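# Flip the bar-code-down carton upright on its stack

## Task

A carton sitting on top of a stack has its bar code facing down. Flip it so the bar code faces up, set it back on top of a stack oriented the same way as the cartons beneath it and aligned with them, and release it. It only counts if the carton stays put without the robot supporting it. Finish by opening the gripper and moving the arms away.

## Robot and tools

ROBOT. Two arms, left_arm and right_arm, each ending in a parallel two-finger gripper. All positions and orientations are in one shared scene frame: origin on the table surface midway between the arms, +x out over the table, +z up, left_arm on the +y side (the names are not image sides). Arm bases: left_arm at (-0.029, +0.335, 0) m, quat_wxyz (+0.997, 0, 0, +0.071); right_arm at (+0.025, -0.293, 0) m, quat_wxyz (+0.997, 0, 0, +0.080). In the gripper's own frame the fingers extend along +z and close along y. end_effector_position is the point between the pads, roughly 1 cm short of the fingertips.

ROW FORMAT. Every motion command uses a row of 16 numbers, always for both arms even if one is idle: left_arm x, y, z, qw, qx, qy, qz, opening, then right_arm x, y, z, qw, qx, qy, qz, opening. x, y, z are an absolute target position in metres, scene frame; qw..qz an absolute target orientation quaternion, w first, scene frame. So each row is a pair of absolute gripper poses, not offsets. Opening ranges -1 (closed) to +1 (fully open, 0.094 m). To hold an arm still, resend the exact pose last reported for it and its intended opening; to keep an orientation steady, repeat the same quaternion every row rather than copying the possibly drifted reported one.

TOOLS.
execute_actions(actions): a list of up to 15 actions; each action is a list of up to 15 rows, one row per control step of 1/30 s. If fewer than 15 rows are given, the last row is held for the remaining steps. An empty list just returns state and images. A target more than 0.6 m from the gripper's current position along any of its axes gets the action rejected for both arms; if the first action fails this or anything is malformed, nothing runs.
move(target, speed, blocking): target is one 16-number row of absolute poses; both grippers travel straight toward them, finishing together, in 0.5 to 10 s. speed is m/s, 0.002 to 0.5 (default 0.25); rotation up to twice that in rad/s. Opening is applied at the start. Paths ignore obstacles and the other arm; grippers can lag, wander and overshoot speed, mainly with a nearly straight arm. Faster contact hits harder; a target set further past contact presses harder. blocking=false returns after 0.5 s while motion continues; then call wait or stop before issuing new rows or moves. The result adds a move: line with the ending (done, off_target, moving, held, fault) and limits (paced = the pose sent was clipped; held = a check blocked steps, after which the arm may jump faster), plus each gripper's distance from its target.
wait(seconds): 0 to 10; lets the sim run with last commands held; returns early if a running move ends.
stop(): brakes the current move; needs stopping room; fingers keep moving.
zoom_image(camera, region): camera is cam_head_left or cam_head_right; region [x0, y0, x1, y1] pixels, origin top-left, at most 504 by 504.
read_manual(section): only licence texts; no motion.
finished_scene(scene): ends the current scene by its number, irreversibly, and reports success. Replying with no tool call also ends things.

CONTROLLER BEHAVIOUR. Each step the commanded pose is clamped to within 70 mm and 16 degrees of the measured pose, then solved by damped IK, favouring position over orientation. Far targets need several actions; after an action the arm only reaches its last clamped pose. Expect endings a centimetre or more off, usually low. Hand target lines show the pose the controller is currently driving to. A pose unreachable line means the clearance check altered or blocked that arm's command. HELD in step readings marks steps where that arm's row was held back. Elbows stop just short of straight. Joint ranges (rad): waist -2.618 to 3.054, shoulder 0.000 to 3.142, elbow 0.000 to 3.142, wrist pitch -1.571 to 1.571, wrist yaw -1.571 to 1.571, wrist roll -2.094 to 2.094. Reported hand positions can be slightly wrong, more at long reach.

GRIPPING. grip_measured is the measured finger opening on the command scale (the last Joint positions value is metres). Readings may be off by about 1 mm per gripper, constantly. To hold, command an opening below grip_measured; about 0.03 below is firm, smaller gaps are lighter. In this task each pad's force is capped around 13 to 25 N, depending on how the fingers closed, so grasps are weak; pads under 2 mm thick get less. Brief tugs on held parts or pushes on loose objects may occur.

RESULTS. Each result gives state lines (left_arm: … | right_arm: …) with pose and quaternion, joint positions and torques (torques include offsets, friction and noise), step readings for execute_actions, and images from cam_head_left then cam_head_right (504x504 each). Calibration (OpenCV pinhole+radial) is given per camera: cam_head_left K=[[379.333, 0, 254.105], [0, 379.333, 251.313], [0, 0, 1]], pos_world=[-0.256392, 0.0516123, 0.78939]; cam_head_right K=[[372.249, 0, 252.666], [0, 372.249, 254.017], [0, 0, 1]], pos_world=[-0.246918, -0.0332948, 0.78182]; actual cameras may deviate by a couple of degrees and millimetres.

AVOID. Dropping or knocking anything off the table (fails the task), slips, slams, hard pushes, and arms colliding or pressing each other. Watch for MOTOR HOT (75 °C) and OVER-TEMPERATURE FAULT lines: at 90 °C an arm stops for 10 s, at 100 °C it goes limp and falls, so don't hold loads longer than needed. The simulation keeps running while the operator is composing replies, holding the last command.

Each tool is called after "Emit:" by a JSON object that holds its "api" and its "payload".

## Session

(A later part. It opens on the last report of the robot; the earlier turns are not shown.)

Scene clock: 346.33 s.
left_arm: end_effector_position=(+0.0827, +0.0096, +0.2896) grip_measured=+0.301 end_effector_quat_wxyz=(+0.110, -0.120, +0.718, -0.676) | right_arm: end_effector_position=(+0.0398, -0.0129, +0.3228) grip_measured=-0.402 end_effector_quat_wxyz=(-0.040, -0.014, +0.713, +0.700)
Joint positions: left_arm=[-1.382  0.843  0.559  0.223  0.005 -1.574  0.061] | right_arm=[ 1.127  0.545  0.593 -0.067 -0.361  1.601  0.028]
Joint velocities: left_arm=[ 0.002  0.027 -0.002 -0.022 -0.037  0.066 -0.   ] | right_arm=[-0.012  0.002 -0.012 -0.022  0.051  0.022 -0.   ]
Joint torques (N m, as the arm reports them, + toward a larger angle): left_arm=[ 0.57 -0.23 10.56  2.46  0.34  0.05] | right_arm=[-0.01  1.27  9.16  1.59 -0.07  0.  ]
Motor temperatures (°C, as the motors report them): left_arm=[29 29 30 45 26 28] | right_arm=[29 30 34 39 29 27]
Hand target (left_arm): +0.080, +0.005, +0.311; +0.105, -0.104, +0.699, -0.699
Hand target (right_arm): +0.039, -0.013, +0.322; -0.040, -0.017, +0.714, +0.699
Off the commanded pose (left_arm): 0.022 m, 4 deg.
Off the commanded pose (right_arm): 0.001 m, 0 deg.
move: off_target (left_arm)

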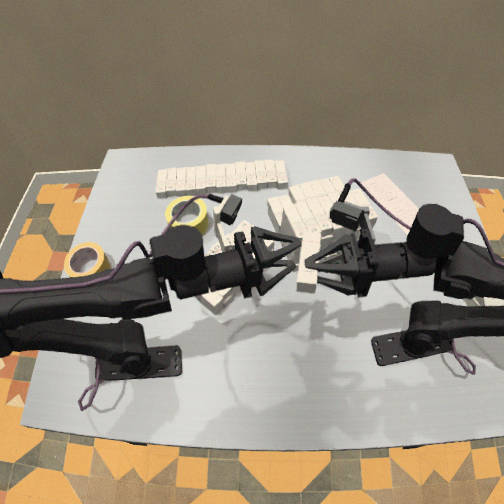

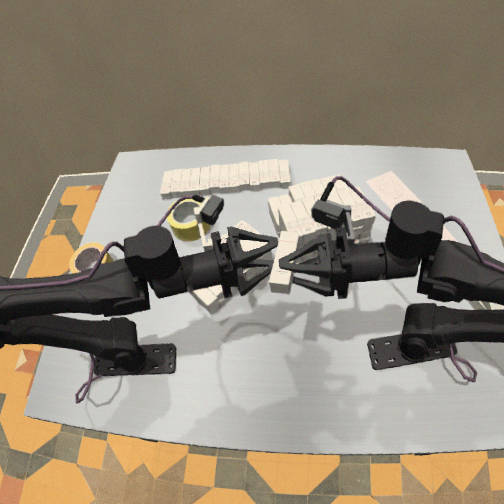

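Emit:
{"api": "move", "payload": {"target": [-0.004,0.055,0.325,0.0432,-0.0432,0.7058,-0.7058,1,-0.033,-0.019,0.322,-0.1228,-0.1228,0.6964,0.6964,-0.5], "speed": 0.15}}

Emit:
{"api": "zoom_image", "payload": {"camera": "cam_head_left", "region": [240, 240, 370, 370]}}

Emit:
{"api": "zoom_image", "payload": {"camera": "cam_head_right", "region": [210, 240, 340, 370]}}

Scene clock: 371.60 s.
left_arm: end_effector_position=(-0.0025, +0.0511, +0.3160) grip_measured=+1.000 end_effector_quat_wxyz=(+0.041, -0.045, +0.710, -0.702) | right_arm: end_effector_position=(-0.0296, -0.0184, +0.3269) grip_measured=-0.402 end_effector_quat_wxyz=(-0.125, -0.112, +0.699, +0.696)
Joint positions: left_arm=[-1.673  0.539  0.559 -0.032 -0.082 -1.576  0.094] | right_arm=[ 1.359  0.545  0.593 -0.049 -0.388  1.59   0.028]
Joint velocities: left_arm=[ 0.017 -0.017  0.002 -0.037  0.037 -0.007  0.   ] | right_arm=[-0.007 -0.007 -0.007  0.022 -0.022 -0.037 -0.   ]
Joint torques (N m, as the arm reports them, + toward a larger angle): left_arm=[-1.01 -0.25  9.3   1.85 -0.18  0.05] | right_arm=[ 0.67  0.82  7.09  1.76 -0.05 -0.12]
Motor temperatures (°C, as the motors report them): left_arm=[29 29 32 47 27 28] | right_arm=[29 30 35 39 29 27]
Hand target (left_arm): -0.004, +0.056, +0.325; +0.043, -0.043, +0.705, -0.707
Hand target (right_arm): -0.033, -0.019, +0.322; -0.125, -0.121, +0.696, +0.696
Off the commanded pose (left_arm): 0.010 m, 1 deg.
Off the commanded pose (right_arm): 0.006 m, 1 deg.
move: done

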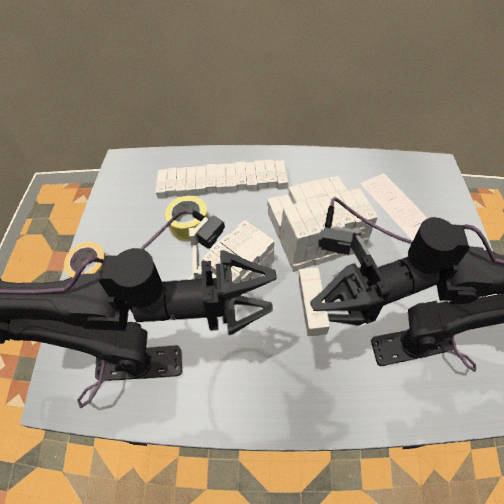

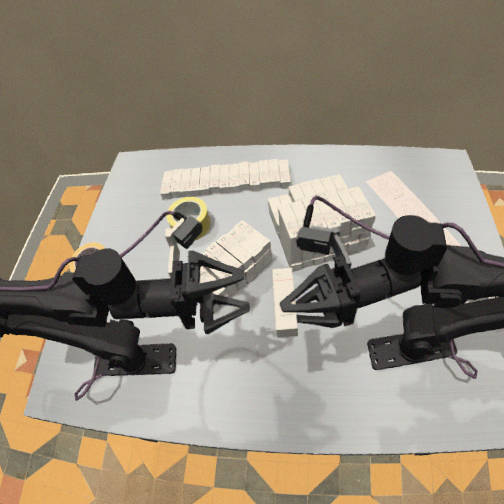

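Region (240, 240, 370, 370) of cam_head_left's 504x504 image, scaled by 3.877, with more detail than that image has.

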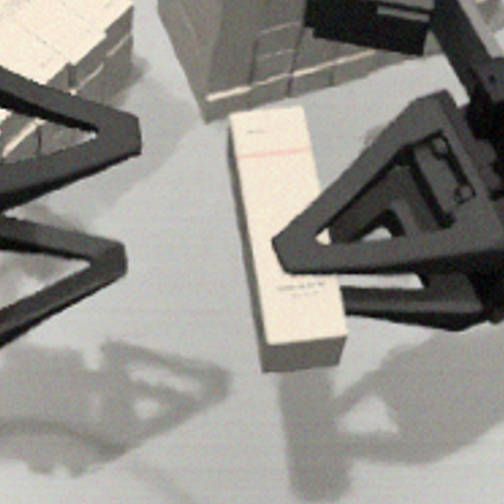

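Region (210, 240, 340, 370) of cam_head_right's 504x504 image, scaled by 3.877, with more detail than that image has.

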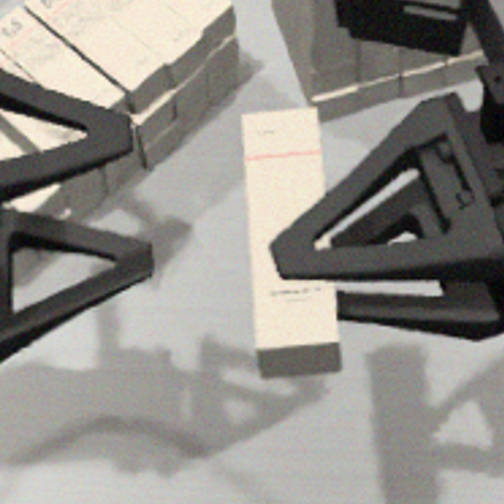

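Emit:
{"api": "move", "payload": {"target": [0.007,-0.011,0.342,0.037,-0.037,0.7061,-0.7061,1,-0.0296,-0.0184,0.3269,-0.125,-0.112,0.699,0.696,-0.5], "speed": 0.12}}

Emit:
{"api": "zoom_image", "payload": {"camera": "cam_head_left", "region": [240, 230, 370, 360]}}

Emit:
{"api": "zoom_image", "payload": {"camera": "cam_head_right", "region": [210, 230, 340, 360]}}

Scene clock: 404.00 s.
left_arm: end_effector_position=(+0.0047, -0.0092, +0.3247) grip_measured=+1.000 end_effector_quat_wxyz=(+0.035, -0.039, +0.721, -0.691) | right_arm: end_effector_position=(-0.0296, -0.0184, +0.3269) grip_measured=-0.402 end_effector_quat_wxyz=(-0.126, -0.111, +0.699, +0.695)
Joint positions: left_arm=[-1.626  0.853  0.685  0.124 -0.018 -1.576  0.094] | right_arm=[ 1.359  0.545  0.593 -0.049 -0.388  1.592  0.028]
Joint velocities: left_arm=[ 0.002 -0.012 -0.022 -0.007  0.022  0.007  0.   ] | right_arm=[-0.012 -0.017 -0.002  0.007  0.037 -0.051 -0.   ]
Joint torques (N m, as the arm reports them, + toward a larger angle): left_arm=[ 1.1  -0.49 10.37  2.29  0.12  0.06] | right_arm=[-0.14  1.34  9.01  1.61 -0.02  0.  ]
Motor temperatures (°C, as the motors report them): left_arm=[29 28 32 45 26 28] | right_arm=[29 29 34 41 29 27]
Hand target (left_arm): +0.007, -0.010, +0.342; +0.037, -0.037, +0.706, -0.706
Hand target (right_arm): -0.030, -0.018, +0.327; -0.125, -0.112, +0.699, +0.696
Off the commanded pose (left_arm): 0.018 m, 3 deg.
Off the commanded pose (right_arm): 0.000 m, 0 deg.
move: off_target (left_arm)

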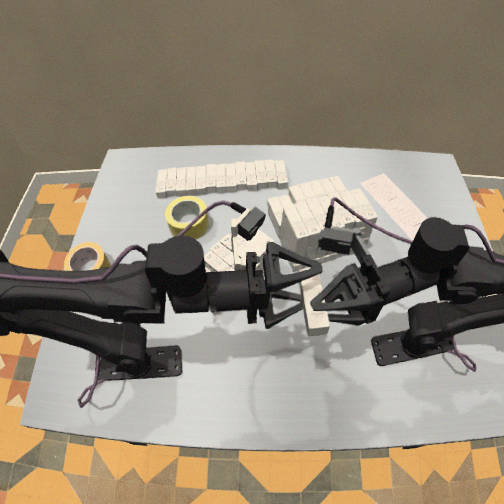

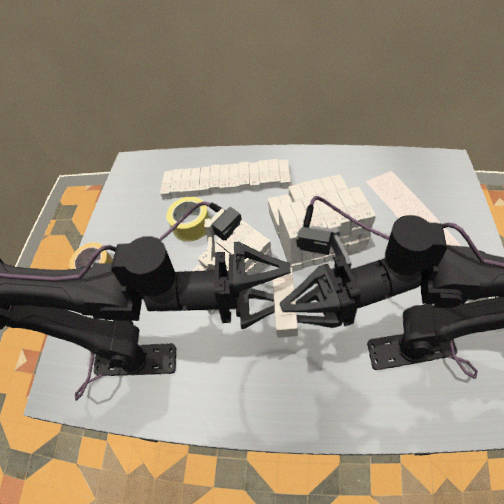

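Region (240, 230, 370, 360) of cam_head_left's 504x504 image, scaled by 3.877, with more detail than that image has.

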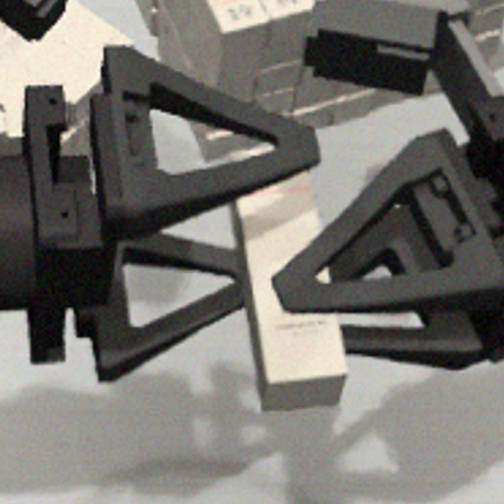

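Region (210, 230, 340, 360) of cam_head_right's 504x504 image, scaled by 3.877, with more detail than that image has.

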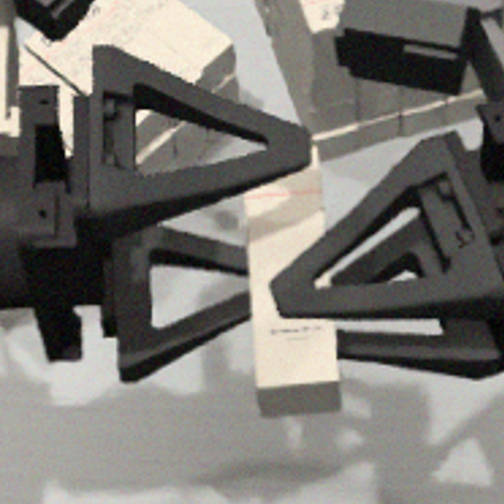

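Emit:
{"api": "move", "payload": {"target": [0.007,-0.002,0.340,0.037,-0.037,0.7061,-0.7061,-0.15,-0.0296,-0.0184,0.3269,-0.125,-0.112,0.699,0.696,-0.5], "speed": 0.05}}

Emit:
{"api": "zoom_image", "payload": {"camera": "cam_head_left", "region": [255, 245, 355, 345]}}

Emit:
{"api": "zoom_image", "payload": {"camera": "cam_head_right", "region": [225, 245, 325, 345]}}

Scene clock: 414.70 s.
left_arm: end_effector_position=(+0.0049, -0.0079, +0.3268) grip_measured=-0.149 end_effector_quat_wxyz=(+0.034, -0.039, +0.719, -0.693) | right_arm: end_effector_position=(-0.0296, -0.0184, +0.3284) grip_measured=-0.402 end_effector_quat_wxyz=(-0.126, -0.111, +0.697, +0.697)
Joint positions: left_arm=[-1.622  0.847  0.685  0.125 -0.012 -1.576  0.04 ] | right_arm=[ 1.359  0.545  0.593 -0.043 -0.388  1.594  0.028]
Joint velocities: left_arm=[ 0.012 -0.022  0.017 -0.007 -0.11  -0.037  0.   ] | right_arm=[ 0.012 -0.007 -0.002 -0.022  0.007 -0.007 -0.001]
Joint torques (N m, as the arm reports them, + toward a larger angle): left_arm=[ 1.36 -2.48  8.38  2.13  0.1   0.07] | right_arm=[-0.24  1.4   8.97  1.5  -0.02 -0.02]
Motor temperatures (°C, as the motors report them): left_arm=[29 28 33 46 26 28] | right_arm=[29 29 34 41 29 27]
Hand target (left_arm): +0.007, -0.002, +0.340; +0.038, -0.037, +0.706, -0.706
Hand target (right_arm): -0.030, -0.018, +0.327; -0.125, -0.112, +0.699, +0.696
Off the commanded pose (left_arm): 0.015 m, 2 deg.
Off the commanded pose (right_arm): 0.001 m, 0 deg.
move: off_target (left_arm)

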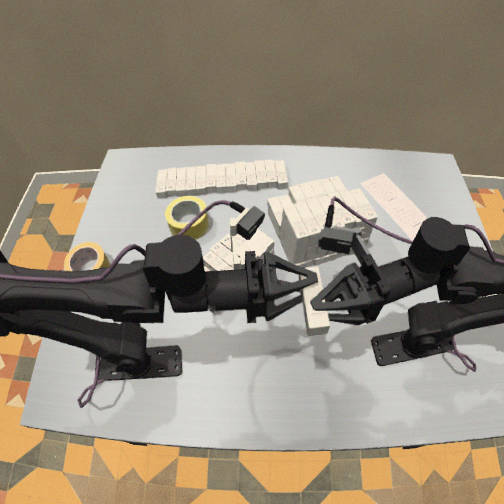

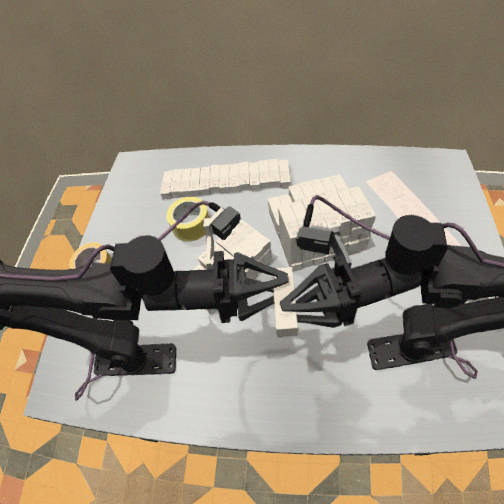

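Region (255, 245, 355, 345) of cam_head_left's 504x504 image, scaled by 5.040, with more detail than that image has.

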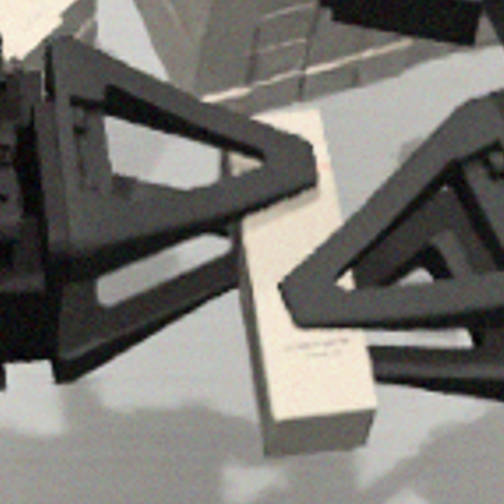

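Region (225, 245, 325, 345) of cam_head_right's 504x504 image, scaled by 5.040, with more detail than that image has.

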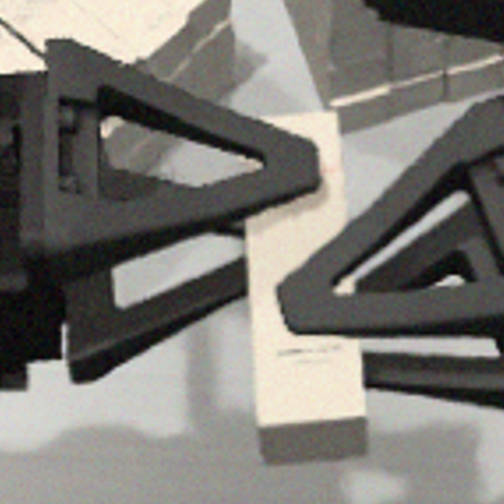

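Emit:
{"api": "execute_actions", "payload": {"actions": [[[0.005,-0.008,0.327,0.034,-0.039,0.719,-0.693,-0.18,-0.0296,-0.0184,0.328,-0.125,-0.112,0.699,0.696,-0.5],[0.005,-0.008,0.327,0.034,-0.039,0.719,-0.693,-0.21,-0.0296,-0.0184,0.329,-0.125,-0.112,0.699,0.696,-0.5],[0.005,-0.008,0.327,0.034,-0.039,0.719,-0.693,-0.24,-0.0296,-0.0184,0.330,-0.125,-0.112,0.699,0.696,-0.5],[0.005,-0.008,0.326,0.034,-0.039,0.719,-0.693,-0.27,-0.0296,-0.0184,0.331,-0.125,-0.112,0.698,0.697,-0.5],[0.005,-0.008,0.326,0.034,-0.039,0.719,-0.693,-0.30,-0.0296,-0.0184,0.332,-0.125,-0.112,0.697,0.698,-0.5],[0.005,-0.008,0.325,0.034,-0.039,0.719,-0.693,-0.33,-0.0296,-0.0184,0.333,-0.125,-0.112,0.696,0.699,-0.5],[0.005,-0.008,0.325,0.034,-0.039,0.719,-0.693,-0.36,-0.0296,-0.0184,0.334,-0.125,-0.112,0.695,0.700,-0.5],[0.005,-0.008,0.325,0.034,-0.039,0.719,-0.693,-0.39,-0.0296,-0.0184,0.334,-0.125,-0.112,0.694,0.701,-0.5],[0.005,-0.008,0.325,0.034,-0.039,0.719,-0.693,-0.42,-0.0296,-0.0184,0.334,-0.125,-0.112,0.693,0.702,-0.5],[0.005,-0.008,0.325,0.034,-0.039,0.719,-0.693,-0.45,-0.0296,-0.0184,0.334,-0.125,-0.112,0.693,0.702,-0.5],[0.005,-0.008,0.325,0.034,-0.039,0.719,-0.693,-0.48,-0.0296,-0.0184,0.334,-0.125,-0.112,0.693,0.702,-0.5],[0.005,-0.008,0.325,0.034,-0.039,0.719,-0.693,-0.52,-0.0296,-0.0184,0.334,-0.125,-0.112,0.693,0.702,-0.5]]]}}

Scene clock: 437.43 s.
left_arm: end_effector_position=(+0.0049, -0.0078, +0.3232) grip_measured=-0.381 end_effector_quat_wxyz=(+0.033, -0.039, +0.723, -0.689) | right_arm: end_effector_position=(-0.0296, -0.0184, +0.3301) grip_measured=-0.402 end_effector_quat_wxyz=(-0.125, -0.111, +0.694, +0.700)
Joint positions: left_arm=[-1.622  0.847  0.681  0.119 -0.012 -1.577  0.029] | right_arm=[ 1.359  0.545  0.593 -0.036 -0.388  1.594  0.028]
Joint velocities: left_arm=[-0.007  0.012  0.002 -0.037 -0.037 -0.037  0.001] | right_arm=[-0.002 -0.007 -0.002  0.022  0.051  0.007 -0.001]
Joint torques (N m, as the arm reports them, + toward a larger angle): left_arm=[-0.07 -0.9   7.37  2.2  -0.04  0.  ] | right_arm=[ 0.07  1.61 10.09  1.58  0.02  0.04]
Motor temperatures (°C, as the motors report them): left_arm=[29 29 32 46 26 28] | right_arm=[29 29 35 41 29 27]
Hand target (left_arm): +0.005, -0.008, +0.325; +0.034, -0.039, +0.719, -0.693
Hand target (right_arm): -0.030, -0.019, +0.334; -0.125, -0.112, +0.692, +0.702
Off the commanded pose (left_arm): 0.002 m, 1 deg.
Off the commanded pose (right_arm): 0.004 m, 0 deg.
Step readings (end_effector_position):
0: left_arm (+0.0049, -0.0079, +0.3268) | right_arm (-0.0296, -0.0184, +0.3284)
1: left_arm (+0.0049, -0.0079, +0.3268) | right_arm (-0.0296, -0.0184, +0.3285)
2: left_arm (+0.0049, -0.0079, +0.3264) | right_arm (-0.0296, -0.0184, +0.3287)
4: left_arm (+0.0049, -0.0078, +0.3255) | right_arm (-0.0296, -0.0184, +0.3290)
8: left_arm (+0.0049, -0.0078, +0.3231) | right_arm (-0.0296, -0.0184, +0.3298)
15: end_effector_position above

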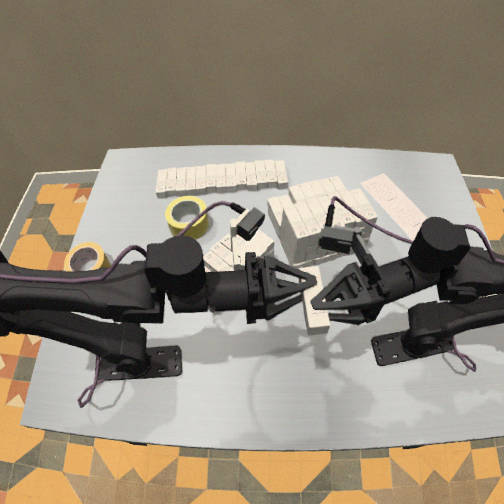

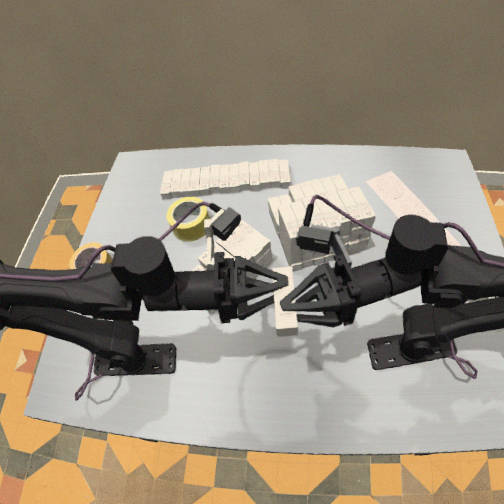

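Emit:
{"api": "execute_actions", "payload": {"actions": [[[0.005,-0.008,0.325,0.034,-0.039,0.719,-0.693,-0.52,-0.0296,-0.0184,0.331,-0.125,-0.112,0.694,0.700,-0.35],[0.005,-0.008,0.325,0.034,-0.039,0.719,-0.693,-0.52,-0.0296,-0.0184,0.331,-0.125,-0.112,0.694,0.700,-0.2],[0.005,-0.008,0.325,0.034,-0.039,0.719,-0.693,-0.52,-0.0296,-0.0184,0.331,-0.125,-0.112,0.694,0.700,0.0],[0.005,-0.008,0.325,0.034,-0.039,0.719,-0.693,-0.52,-0.0296,-0.0184,0.331,-0.125,-0.112,0.694,0.700,0.2],[0.005,-0.008,0.325,0.034,-0.039,0.719,-0.693,-0.52,-0.0296,-0.0184,0.331,-0.125,-0.112,0.694,0.700,0.4],[0.005,-0.008,0.325,0.034,-0.039,0.719,-0.693,-0.52,-0.0296,-0.0184,0.331,-0.125,-0.112,0.694,0.700,0.6],[0.005,-0.008,0.325,0.034,-0.039,0.719,-0.693,-0.52,-0.0296,-0.0184,0.331,-0.125,-0.112,0.694,0.700,0.8],[0.005,-0.006,0.325,0.035,-0.038,0.715,-0.697,-0.52,-0.029,-0.020,0.331,-0.125,-0.112,0.694,0.700,0.8],[0.004,-0.002,0.325,0.036,-0.038,0.712,-0.700,-0.52,-0.028,-0.023,0.331,-0.125,-0.112,0.694,0.700,0.8],[0.004,0.004,0.325,0.037,-0.037,0.709,-0.703,-0.52,-0.027,-0.027,0.331,-0.125,-0.112,0.694,0.700,0.8],[0.003,0.011,0.325,0.037,-0.037,0.706,-0.706,-0.52,-0.025,-0.031,0.331,-0.125,-0.112,0.694,0.700,0.8],[0.002,0.018,0.325,0.037,-0.037,0.706,-0.706,-0.52,-0.024,-0.035,0.331,-0.125,-0.112,0.694,0.700,0.8],[0.002,0.025,0.325,0.037,-0.037,0.706,-0.706,-0.52,-0.022,-0.039,0.331,-0.125,-0.112,0.694,0.700,0.8],[0.001,0.031,0.325,0.037,-0.037,0.706,-0.706,-0.52,-0.021,-0.043,0.331,-0.125,-0.112,0.694,0.700,0.8],[0.001,0.035,0.325,0.037,-0.037,0.706,-0.706,-0.52,-0.020,-0.046,0.331,-0.125,-0.112,0.694,0.700,0.8]]]}}

Emit:
{"api": "wait", "payload": {"seconds": 0.5}}

Emit:
{"api": "zoom_image", "payload": {"camera": "cam_head_left", "region": [220, 240, 340, 360]}}

Emit:
{"api": "zoom_image", "payload": {"camera": "cam_head_right", "region": [190, 240, 310, 360]}}

Scene clock: 467.37 s.
left_arm: end_effector_position=(+0.0027, +0.0164, +0.3134) grip_measured=-0.398 end_effector_quat_wxyz=(+0.033, -0.039, +0.718, -0.694) | right_arm: end_effector_position=(-0.0199, -0.0305, +0.3325) grip_measured=+0.799 end_effector_quat_wxyz=(-0.117, -0.104, +0.693, +0.704)
Joint positions: left_arm=[-1.622  0.721  0.595  0.092 -0.012 -1.578  0.028] | right_arm=[ 1.288  0.483  0.593 -0.09  -0.437  1.595  0.084]
Joint velocities: left_arm=[ 0.002 -0.872 -0.198 -0.388  0.037 -0.095 -0.   ] | right_arm=[-0.476 -0.496 -0.012 -0.359 -0.374  0.022  0.001]
Joint torques (N m, as the arm reports them, + toward a larger angle): left_arm=[-0.34 -1.56  8.6   2.27 -0.15  0.09] | right_arm=[-0.43 -0.33  8.89  1.48 -0.02  0.01]
Motor temperatures (°C, as the motors report them): left_arm=[29 28 32 47 26 28] | right_arm=[29 29 36 42 29 27]
Hand target (left_arm): +0.001, +0.031, +0.324; +0.037, -0.037, +0.706, -0.706
Hand target (right_arm): -0.021, -0.044, +0.331; -0.123, -0.111, +0.694, +0.701
Off the commanded pose (left_arm): 0.022 m, 2 deg.
Off the commanded pose (right_arm): 0.016 m, 1 deg.
Step readings (end_effector_position):
0: left_arm (+0.0049, -0.0078, +0.3232) | right_arm (-0.0296, -0.0184, +0.3301)
1: left_arm (+0.0049, -0.0078, +0.3232) | right_arm (-0.0296, -0.0184, +0.3301)
2: left_arm (+0.0049, -0.0078, +0.3232) | right_arm (-0.0296, -0.0184, +0.3301)
4: left_arm (+0.0049, -0.0078, +0.3232) | right_arm (-0.0296, -0.0184, +0.3301)
8: left_arm (+0.0049, -0.0079, +0.3229) | right_arm (-0.0296, -0.0184, +0.3301)
15: end_effector_position above

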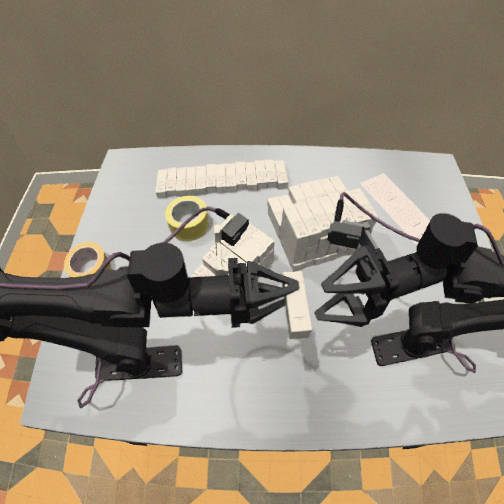

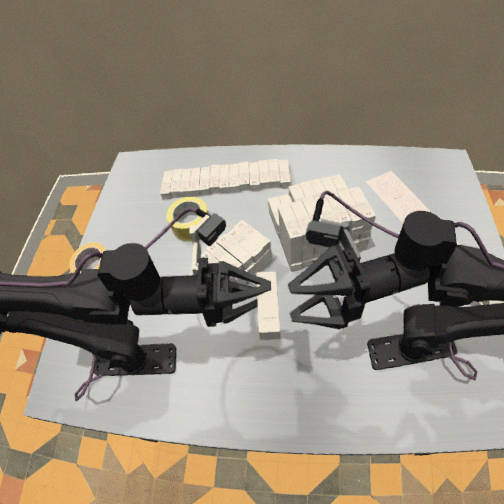

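Scene clock: 467.87 s.
left_arm: end_effector_position=(+0.0015, +0.0295, +0.3237) grip_measured=-0.398 end_effector_quat_wxyz=(+0.034, -0.039, +0.706, -0.707) | right_arm: end_effector_position=(-0.0220, -0.0396, +0.3307) grip_measured=+0.799 end_effector_quat_wxyz=(-0.125, -0.110, +0.694, +0.700)
Joint positions: left_arm=[-1.622  0.655  0.59   0.065 -0.012 -1.578  0.028] | right_arm=[ 1.262  0.447  0.593 -0.134 -0.483  1.595  0.084]
Joint velocities: left_arm=[-0.007 -0.002 -0.012 -0.007 -0.007 -0.022  0.002] | right_arm=[-0.007  0.007 -0.002 -0.022  0.037 -0.022 -0.   ]
Joint torques (N m, as the arm reports them, + toward a larger angle): left_arm=[-0.31 -0.31  7.6   1.99 -0.1   0.08] | right_arm=[-0.7   0.29  8.76  1.43 -0.11 -0.01]
Motor temperatures (°C, as the motors report them): left_arm=[29 28 32 47 26 28] | right_arm=[29 29 36 42 29 27]
Hand target (left_arm): +0.001, +0.031, +0.324; +0.037, -0.037, +0.706, -0.706
Hand target (right_arm): -0.021, -0.044, +0.331; -0.123, -0.111, +0.694, +0.701
Off the commanded pose (left_arm): 0.006 m, 0 deg.
Off the commanded pose (right_arm): 0.007 m, 0 deg.
wait: 0.50 s; no rest

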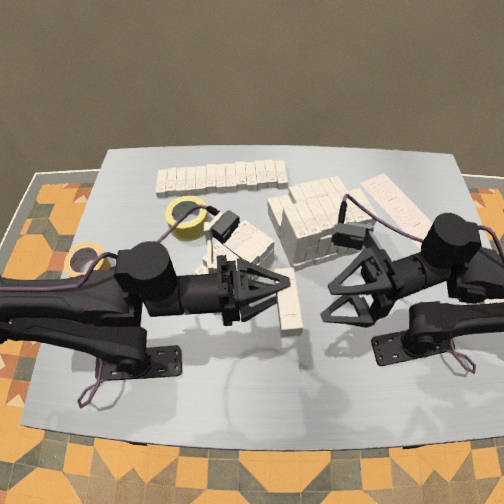

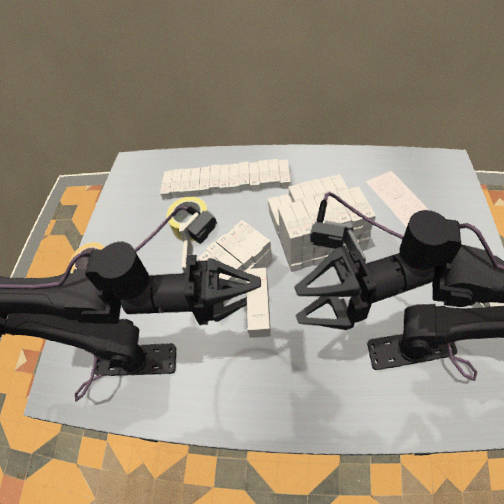

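Region (220, 240, 340, 360) of cam_head_left's 504x504 image, scaled by 4.200, with more detail than that image has.

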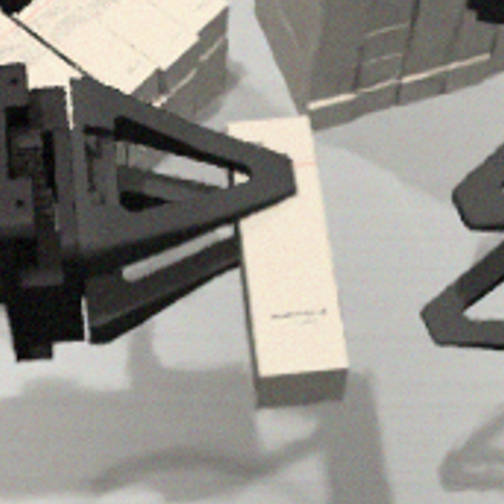

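Region (190, 240, 310, 360) of cam_head_right's 504x504 image, scaled by 4.200, with more detail than that image has.

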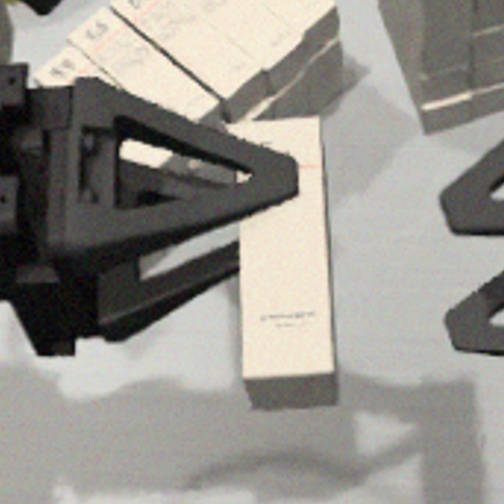

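Emit:
{"api": "move", "payload": {"target": [0.207,0.176,0.125,0,-0.4107,0.9118,0,-0.52,-0.022,-0.0396,0.3307,-0.125,-0.110,0.694,0.700,0.8], "speed": 0.35}}

Emit:
{"api": "zoom_image", "payload": {"camera": "cam_head_left", "region": [180, 220, 280, 320]}}

Emit:
{"api": "zoom_image", "payload": {"camera": "cam_head_right", "region": [180, 220, 280, 320]}}

Scene clock: 494.37 s.
left_arm: end_effector_position=(+0.2036, +0.1695, +0.1171) grip_measured=-0.397 end_effector_quat_wxyz=(-0.017, -0.405, +0.914, -0.002) | right_arm: end_effector_position=(-0.0224, -0.0397, +0.3303) grip_measured=+0.799 end_effector_quat_wxyz=(-0.127, -0.110, +0.695, +0.699)
Joint positions: left_arm=[-0.745  1.639  1.333 -1.279  0.032 -1.436  0.028] | right_arm=[ 1.262  0.447  0.593 -0.136 -0.485  1.599  0.084]
Joint velocities: left_arm=[ 0.002 -0.012 -0.002 -0.022 -0.007 -0.037 -0.001] | right_arm=[-0.002  0.002  0.017  0.022  0.007 -0.007  0.001]
Joint torques (N m, as the arm reports them, + toward a larger angle): left_arm=[ 0.87 -5.8   8.62  0.11 -0.22 -0.05] | right_arm=[-0.1   2.    8.8   1.63  0.04  0.04]
Motor temperatures (°C, as the motors report them): left_arm=[29 28 32 46 26 28] | right_arm=[29 29 35 42 29 27]
Hand target (left_arm): +0.207, +0.174, +0.125; -0.009, -0.412, +0.911, -0.002
Hand target (right_arm): -0.022, -0.040, +0.331; -0.125, -0.110, +0.694, +0.700
Off the commanded pose (left_arm): 0.011 m, 2 deg.
Off the commanded pose (right_arm): 0.001 m, 0 deg.
move: off_target (left_arm)

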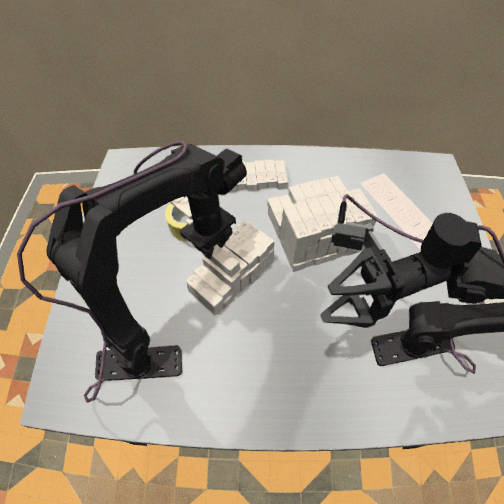

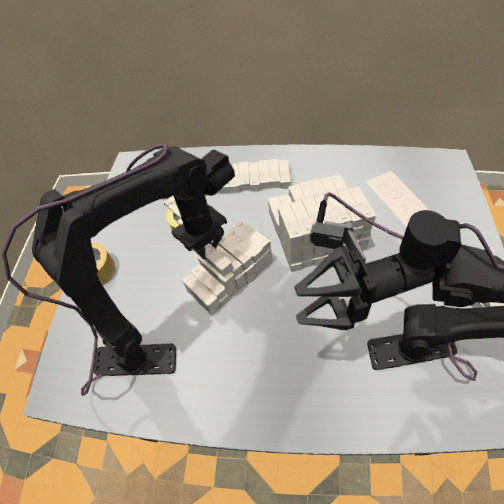

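Region (180, 220, 280, 320) of cam_head_left's 504x504 image, scaled by 5.040, with more detail than that image has.

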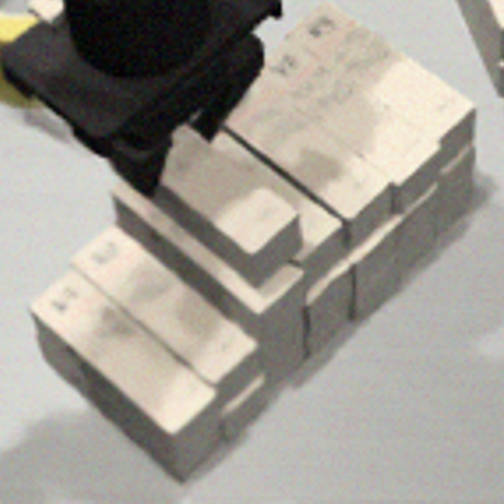

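Region (180, 220, 280, 320) of cam_head_right's 504x504 image, scaled by 5.040, with more detail than that image has.

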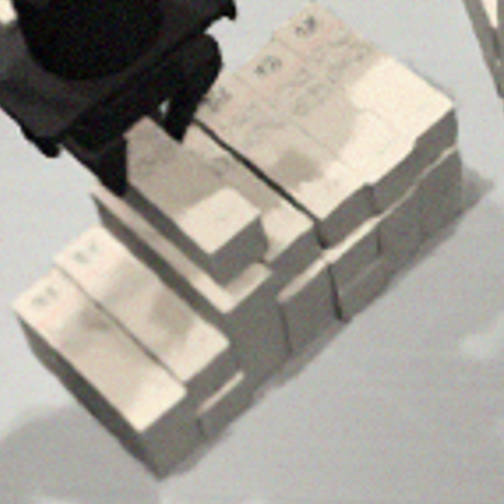

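Emit:
{"api": "move", "payload": {"target": [0.200,0.168,0.100,0,-0.4107,0.9118,0,-0.52,-0.022,-0.0396,0.3307,-0.125,-0.110,0.694,0.700,0.8], "speed": 0.05}}

Emit:
{"api": "zoom_image", "payload": {"camera": "cam_head_left", "region": [190, 230, 260, 300]}}

Emit:
{"api": "zoom_image", "payload": {"camera": "cam_head_right", "region": [185, 230, 255, 300]}}

Scene clock: 507.30 s.
left_arm: end_effector_position=(+0.1988, +0.1710, +0.1066) grip_measured=-0.397 end_effector_quat_wxyz=(-0.009, -0.412, +0.911, +0.004) | right_arm: end_effector_position=(-0.0224, -0.0397, +0.3303) grip_measured=+0.799 end_effector_quat_wxyz=(-0.127, -0.109, +0.695, +0.699)
Joint positions: left_arm=[-0.762  1.626  1.278 -1.238  0.012 -1.469  0.028] | right_arm=[ 1.262  0.447  0.593 -0.136 -0.485  1.601  0.084]
Joint velocities: left_arm=[ 0.007 -0.007  0.007 -0.022  0.022 -0.022  0.   ] | right_arm=[-0.002 -0.002  0.007 -0.022  0.081 -0.007  0.001]
Joint torques (N m, as the arm reports them, + toward a larger angle): left_arm=[-1.31 -5.27  3.59  0.73 -0.17 -0.09] | right_arm=[ 0.07  2.17  8.81  1.61  0.   -0.02]
Motor temperatures (°C, as the motors report them): left_arm=[29 30 32 43 26 28] | right_arm=[29 29 35 42 29 27]
Hand target (left_arm): +0.200, +0.168, +0.100; -0.001, -0.410, +0.912, +0.001
Hand target (right_arm): -0.022, -0.040, +0.331; -0.125, -0.110, +0.694, +0.700
Off the commanded pose (left_arm): 0.007 m, 1 deg.
Off the commanded pose (right_arm): 0.001 m, 0 deg.
move: done

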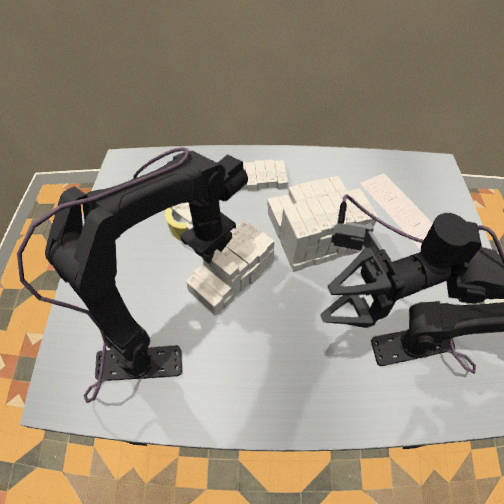

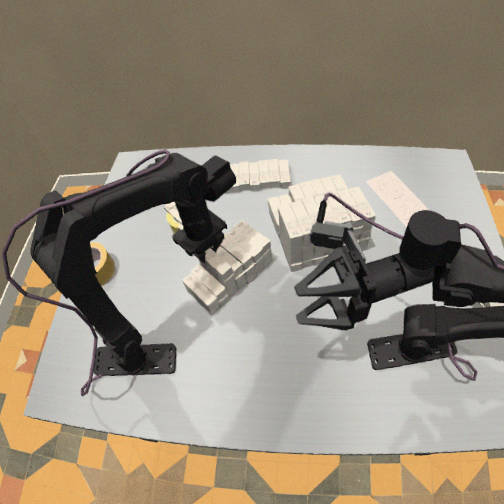

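Region (190, 230, 260, 300) of cam_head_left's 504x504 image, scaled by 7.200, with more detail than that image has.

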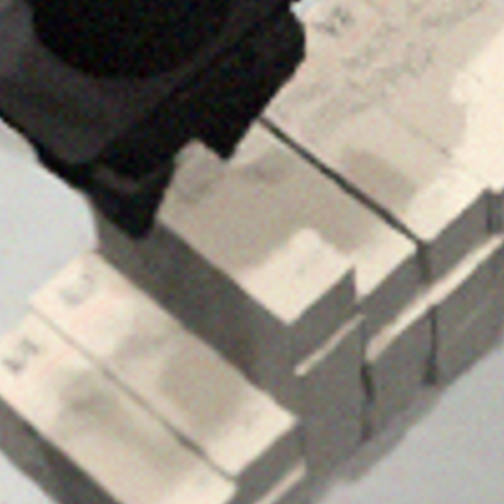

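Region (185, 230, 255, 300) of cam_head_right's 504x504 image, scaled by 7.200, with more detail than that image has.

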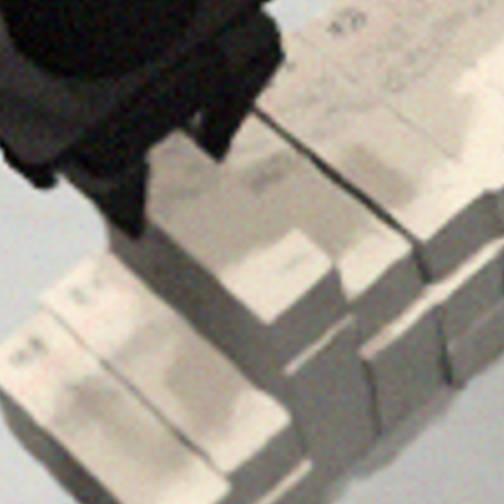

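Emit:
{"api": "execute_actions", "payload": {"actions": [[[0.199,0.171,0.104,-0.005,-0.411,0.9115,0.002,-0.52,-0.022,-0.0396,0.3307,-0.125,-0.110,0.694,0.700,0.8],[0.199,0.171,0.107,-0.005,-0.411,0.9115,0.002,-0.52,-0.022,-0.0396,0.3307,-0.125,-0.110,0.694,0.700,0.8],[0.199,0.171,0.110,-0.005,-0.411,0.9115,0.002,-0.52,-0.022,-0.0396,0.3307,-0.125,-0.110,0.694,0.700,0.8],[0.199,0.171,0.113,-0.005,-0.411,0.9115,0.002,-0.52,-0.022,-0.0396,0.3307,-0.125,-0.110,0.694,0.700,0.8],[0.199,0.171,0.115,-0.005,-0.411,0.9115,0.002,-0.52,-0.022,-0.0396,0.3307,-0.125,-0.110,0.694,0.700,0.8],[0.199,0.171,0.117,-0.005,-0.411,0.9115,0.002,-0.52,-0.022,-0.0396,0.3307,-0.125,-0.110,0.694,0.700,0.8],[0.199,0.171,0.117,-0.005,-0.411,0.9115,0.002,-0.52,-0.022,-0.0396,0.3307,-0.125,-0.110,0.694,0.700,0.8],[0.198,0.170,0.117,-0.005,-0.411,0.9115,0.002,-0.52,-0.022,-0.0396,0.3307,-0.125,-0.110,0.694,0.700,0.8],[0.1975,0.169,0.117,-0.005,-0.411,0.9115,0.002,-0.52,-0.022,-0.0396,0.3307,-0.125,-0.110,0.694,0.700,0.8],[0.197,0.168,0.117,-0.005,-0.411,0.9115,0.002,-0.52,-0.022,-0.0396,0.3307,-0.125,-0.110,0.694,0.700,0.8],[0.196,0.167,0.117,-0.005,-0.411,0.9115,0.002,-0.52,-0.022,-0.0396,0.3307,-0.125,-0.110,0.694,0.700,0.8],[0.1955,0.1665,0.117,-0.005,-0.411,0.9115,0.002,-0.52,-0.022,-0.0396,0.3307,-0.125,-0.110,0.694,0.700,0.8]]]}}

Emit:
{"api": "zoom_image", "payload": {"camera": "cam_head_left", "region": [190, 230, 260, 300]}}

Emit:
{"api": "zoom_image", "payload": {"camera": "cam_head_right", "region": [185, 230, 255, 300]}}

Scene clock: 539.67 s.
left_arm: end_effector_position=(+0.1961, +0.1690, +0.1078) grip_measured=-0.397 end_effector_quat_wxyz=(-0.010, -0.412, +0.911, +0.005) | right_arm: end_effector_position=(-0.0224, -0.0397, +0.3303) grip_measured=+0.799 end_effector_quat_wxyz=(-0.127, -0.109, +0.695, +0.699)
Joint positions: left_arm=[-0.773  1.626  1.282 -1.247  0.012 -1.48   0.028] | right_arm=[ 1.262  0.447  0.593 -0.136 -0.485  1.601  0.084]
Joint velocities: left_arm=[-0.056 -0.007 -0.002  0.022 -0.051 -0.066  0.   ] | right_arm=[-0.007  0.007 -0.012 -0.051  0.095 -0.007 -0.002]
Joint torques (N m, as the arm reports them, + toward a larger angle): left_arm=[-0.89 -5.92  8.51  0.1  -0.09 -0.04] | right_arm=[-0.04  2.04  8.68  1.62  0.03  0.02]
Motor temperatures (°C, as the motors report them): left_arm=[29 30 30 41 26 28] | right_arm=[29 29 35 43 29 27]
Hand target (left_arm): +0.195, +0.167, +0.117; -0.005, -0.411, +0.912, +0.002
Hand target (right_arm): -0.022, -0.040, +0.331; -0.125, -0.110, +0.694, +0.700
Off the commanded pose (left_arm): 0.010 m, 1 deg.
Off the commanded pose (right_arm): 0.001 m, 0 deg.
Step readings (end_effector_position):
0: left_arm (+0.1989, +0.1709, +0.1066) | right_arm (-0.0224, -0.0397, +0.3303)
1: left_arm (+0.1989, +0.1709, +0.1066) | right_arm (-0.0224, -0.0397, +0.3303)
2: left_arm (+0.1989, +0.1709, +0.1066) | right_arm (-0.0224, -0.0397, +0.3303)
4: left_arm (+0.1989, +0.1708, +0.1070) | right_arm (-0.0224, -0.0397, +0.3303)
8: left_arm (+0.1986, +0.1711, +0.1078) | right_arm (-0.0224, -0.0397, +0.3303)
15: end_effector_position above

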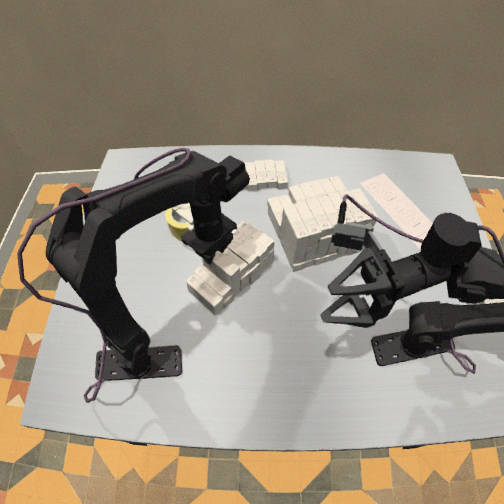

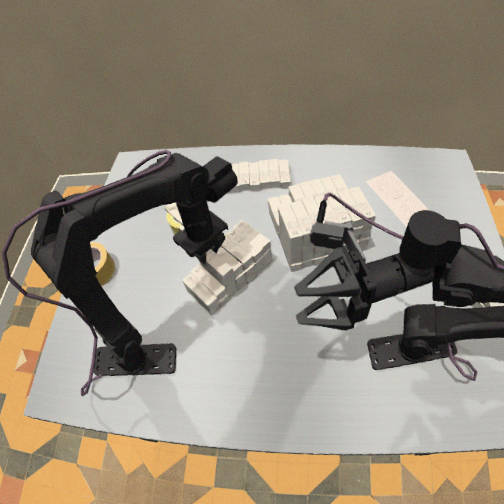

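Region (190, 230, 260, 300) of cam_head_left's 504x504 image, scaled by 7.200, with more detail than that image has.

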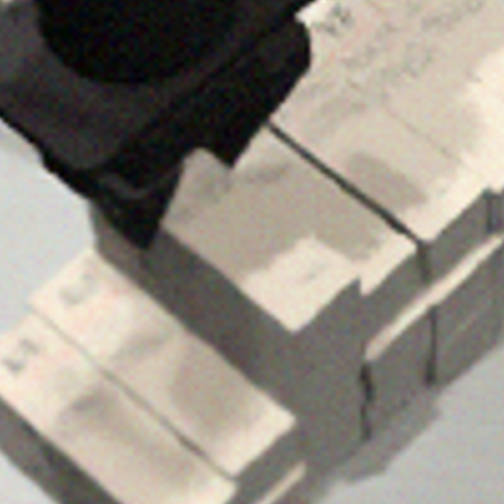

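Region (185, 230, 255, 300) of cam_head_right's 504x504 image, scaled by 7.200, with more detail than that image has.

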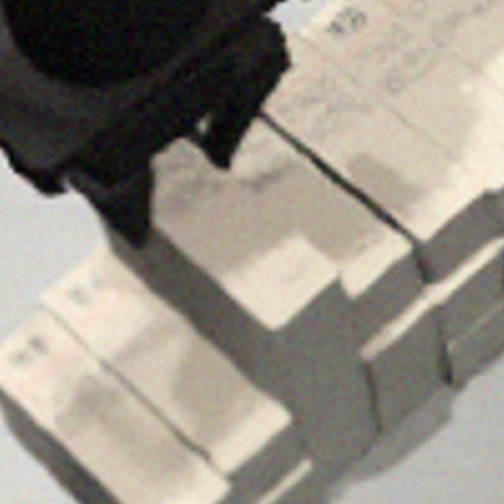

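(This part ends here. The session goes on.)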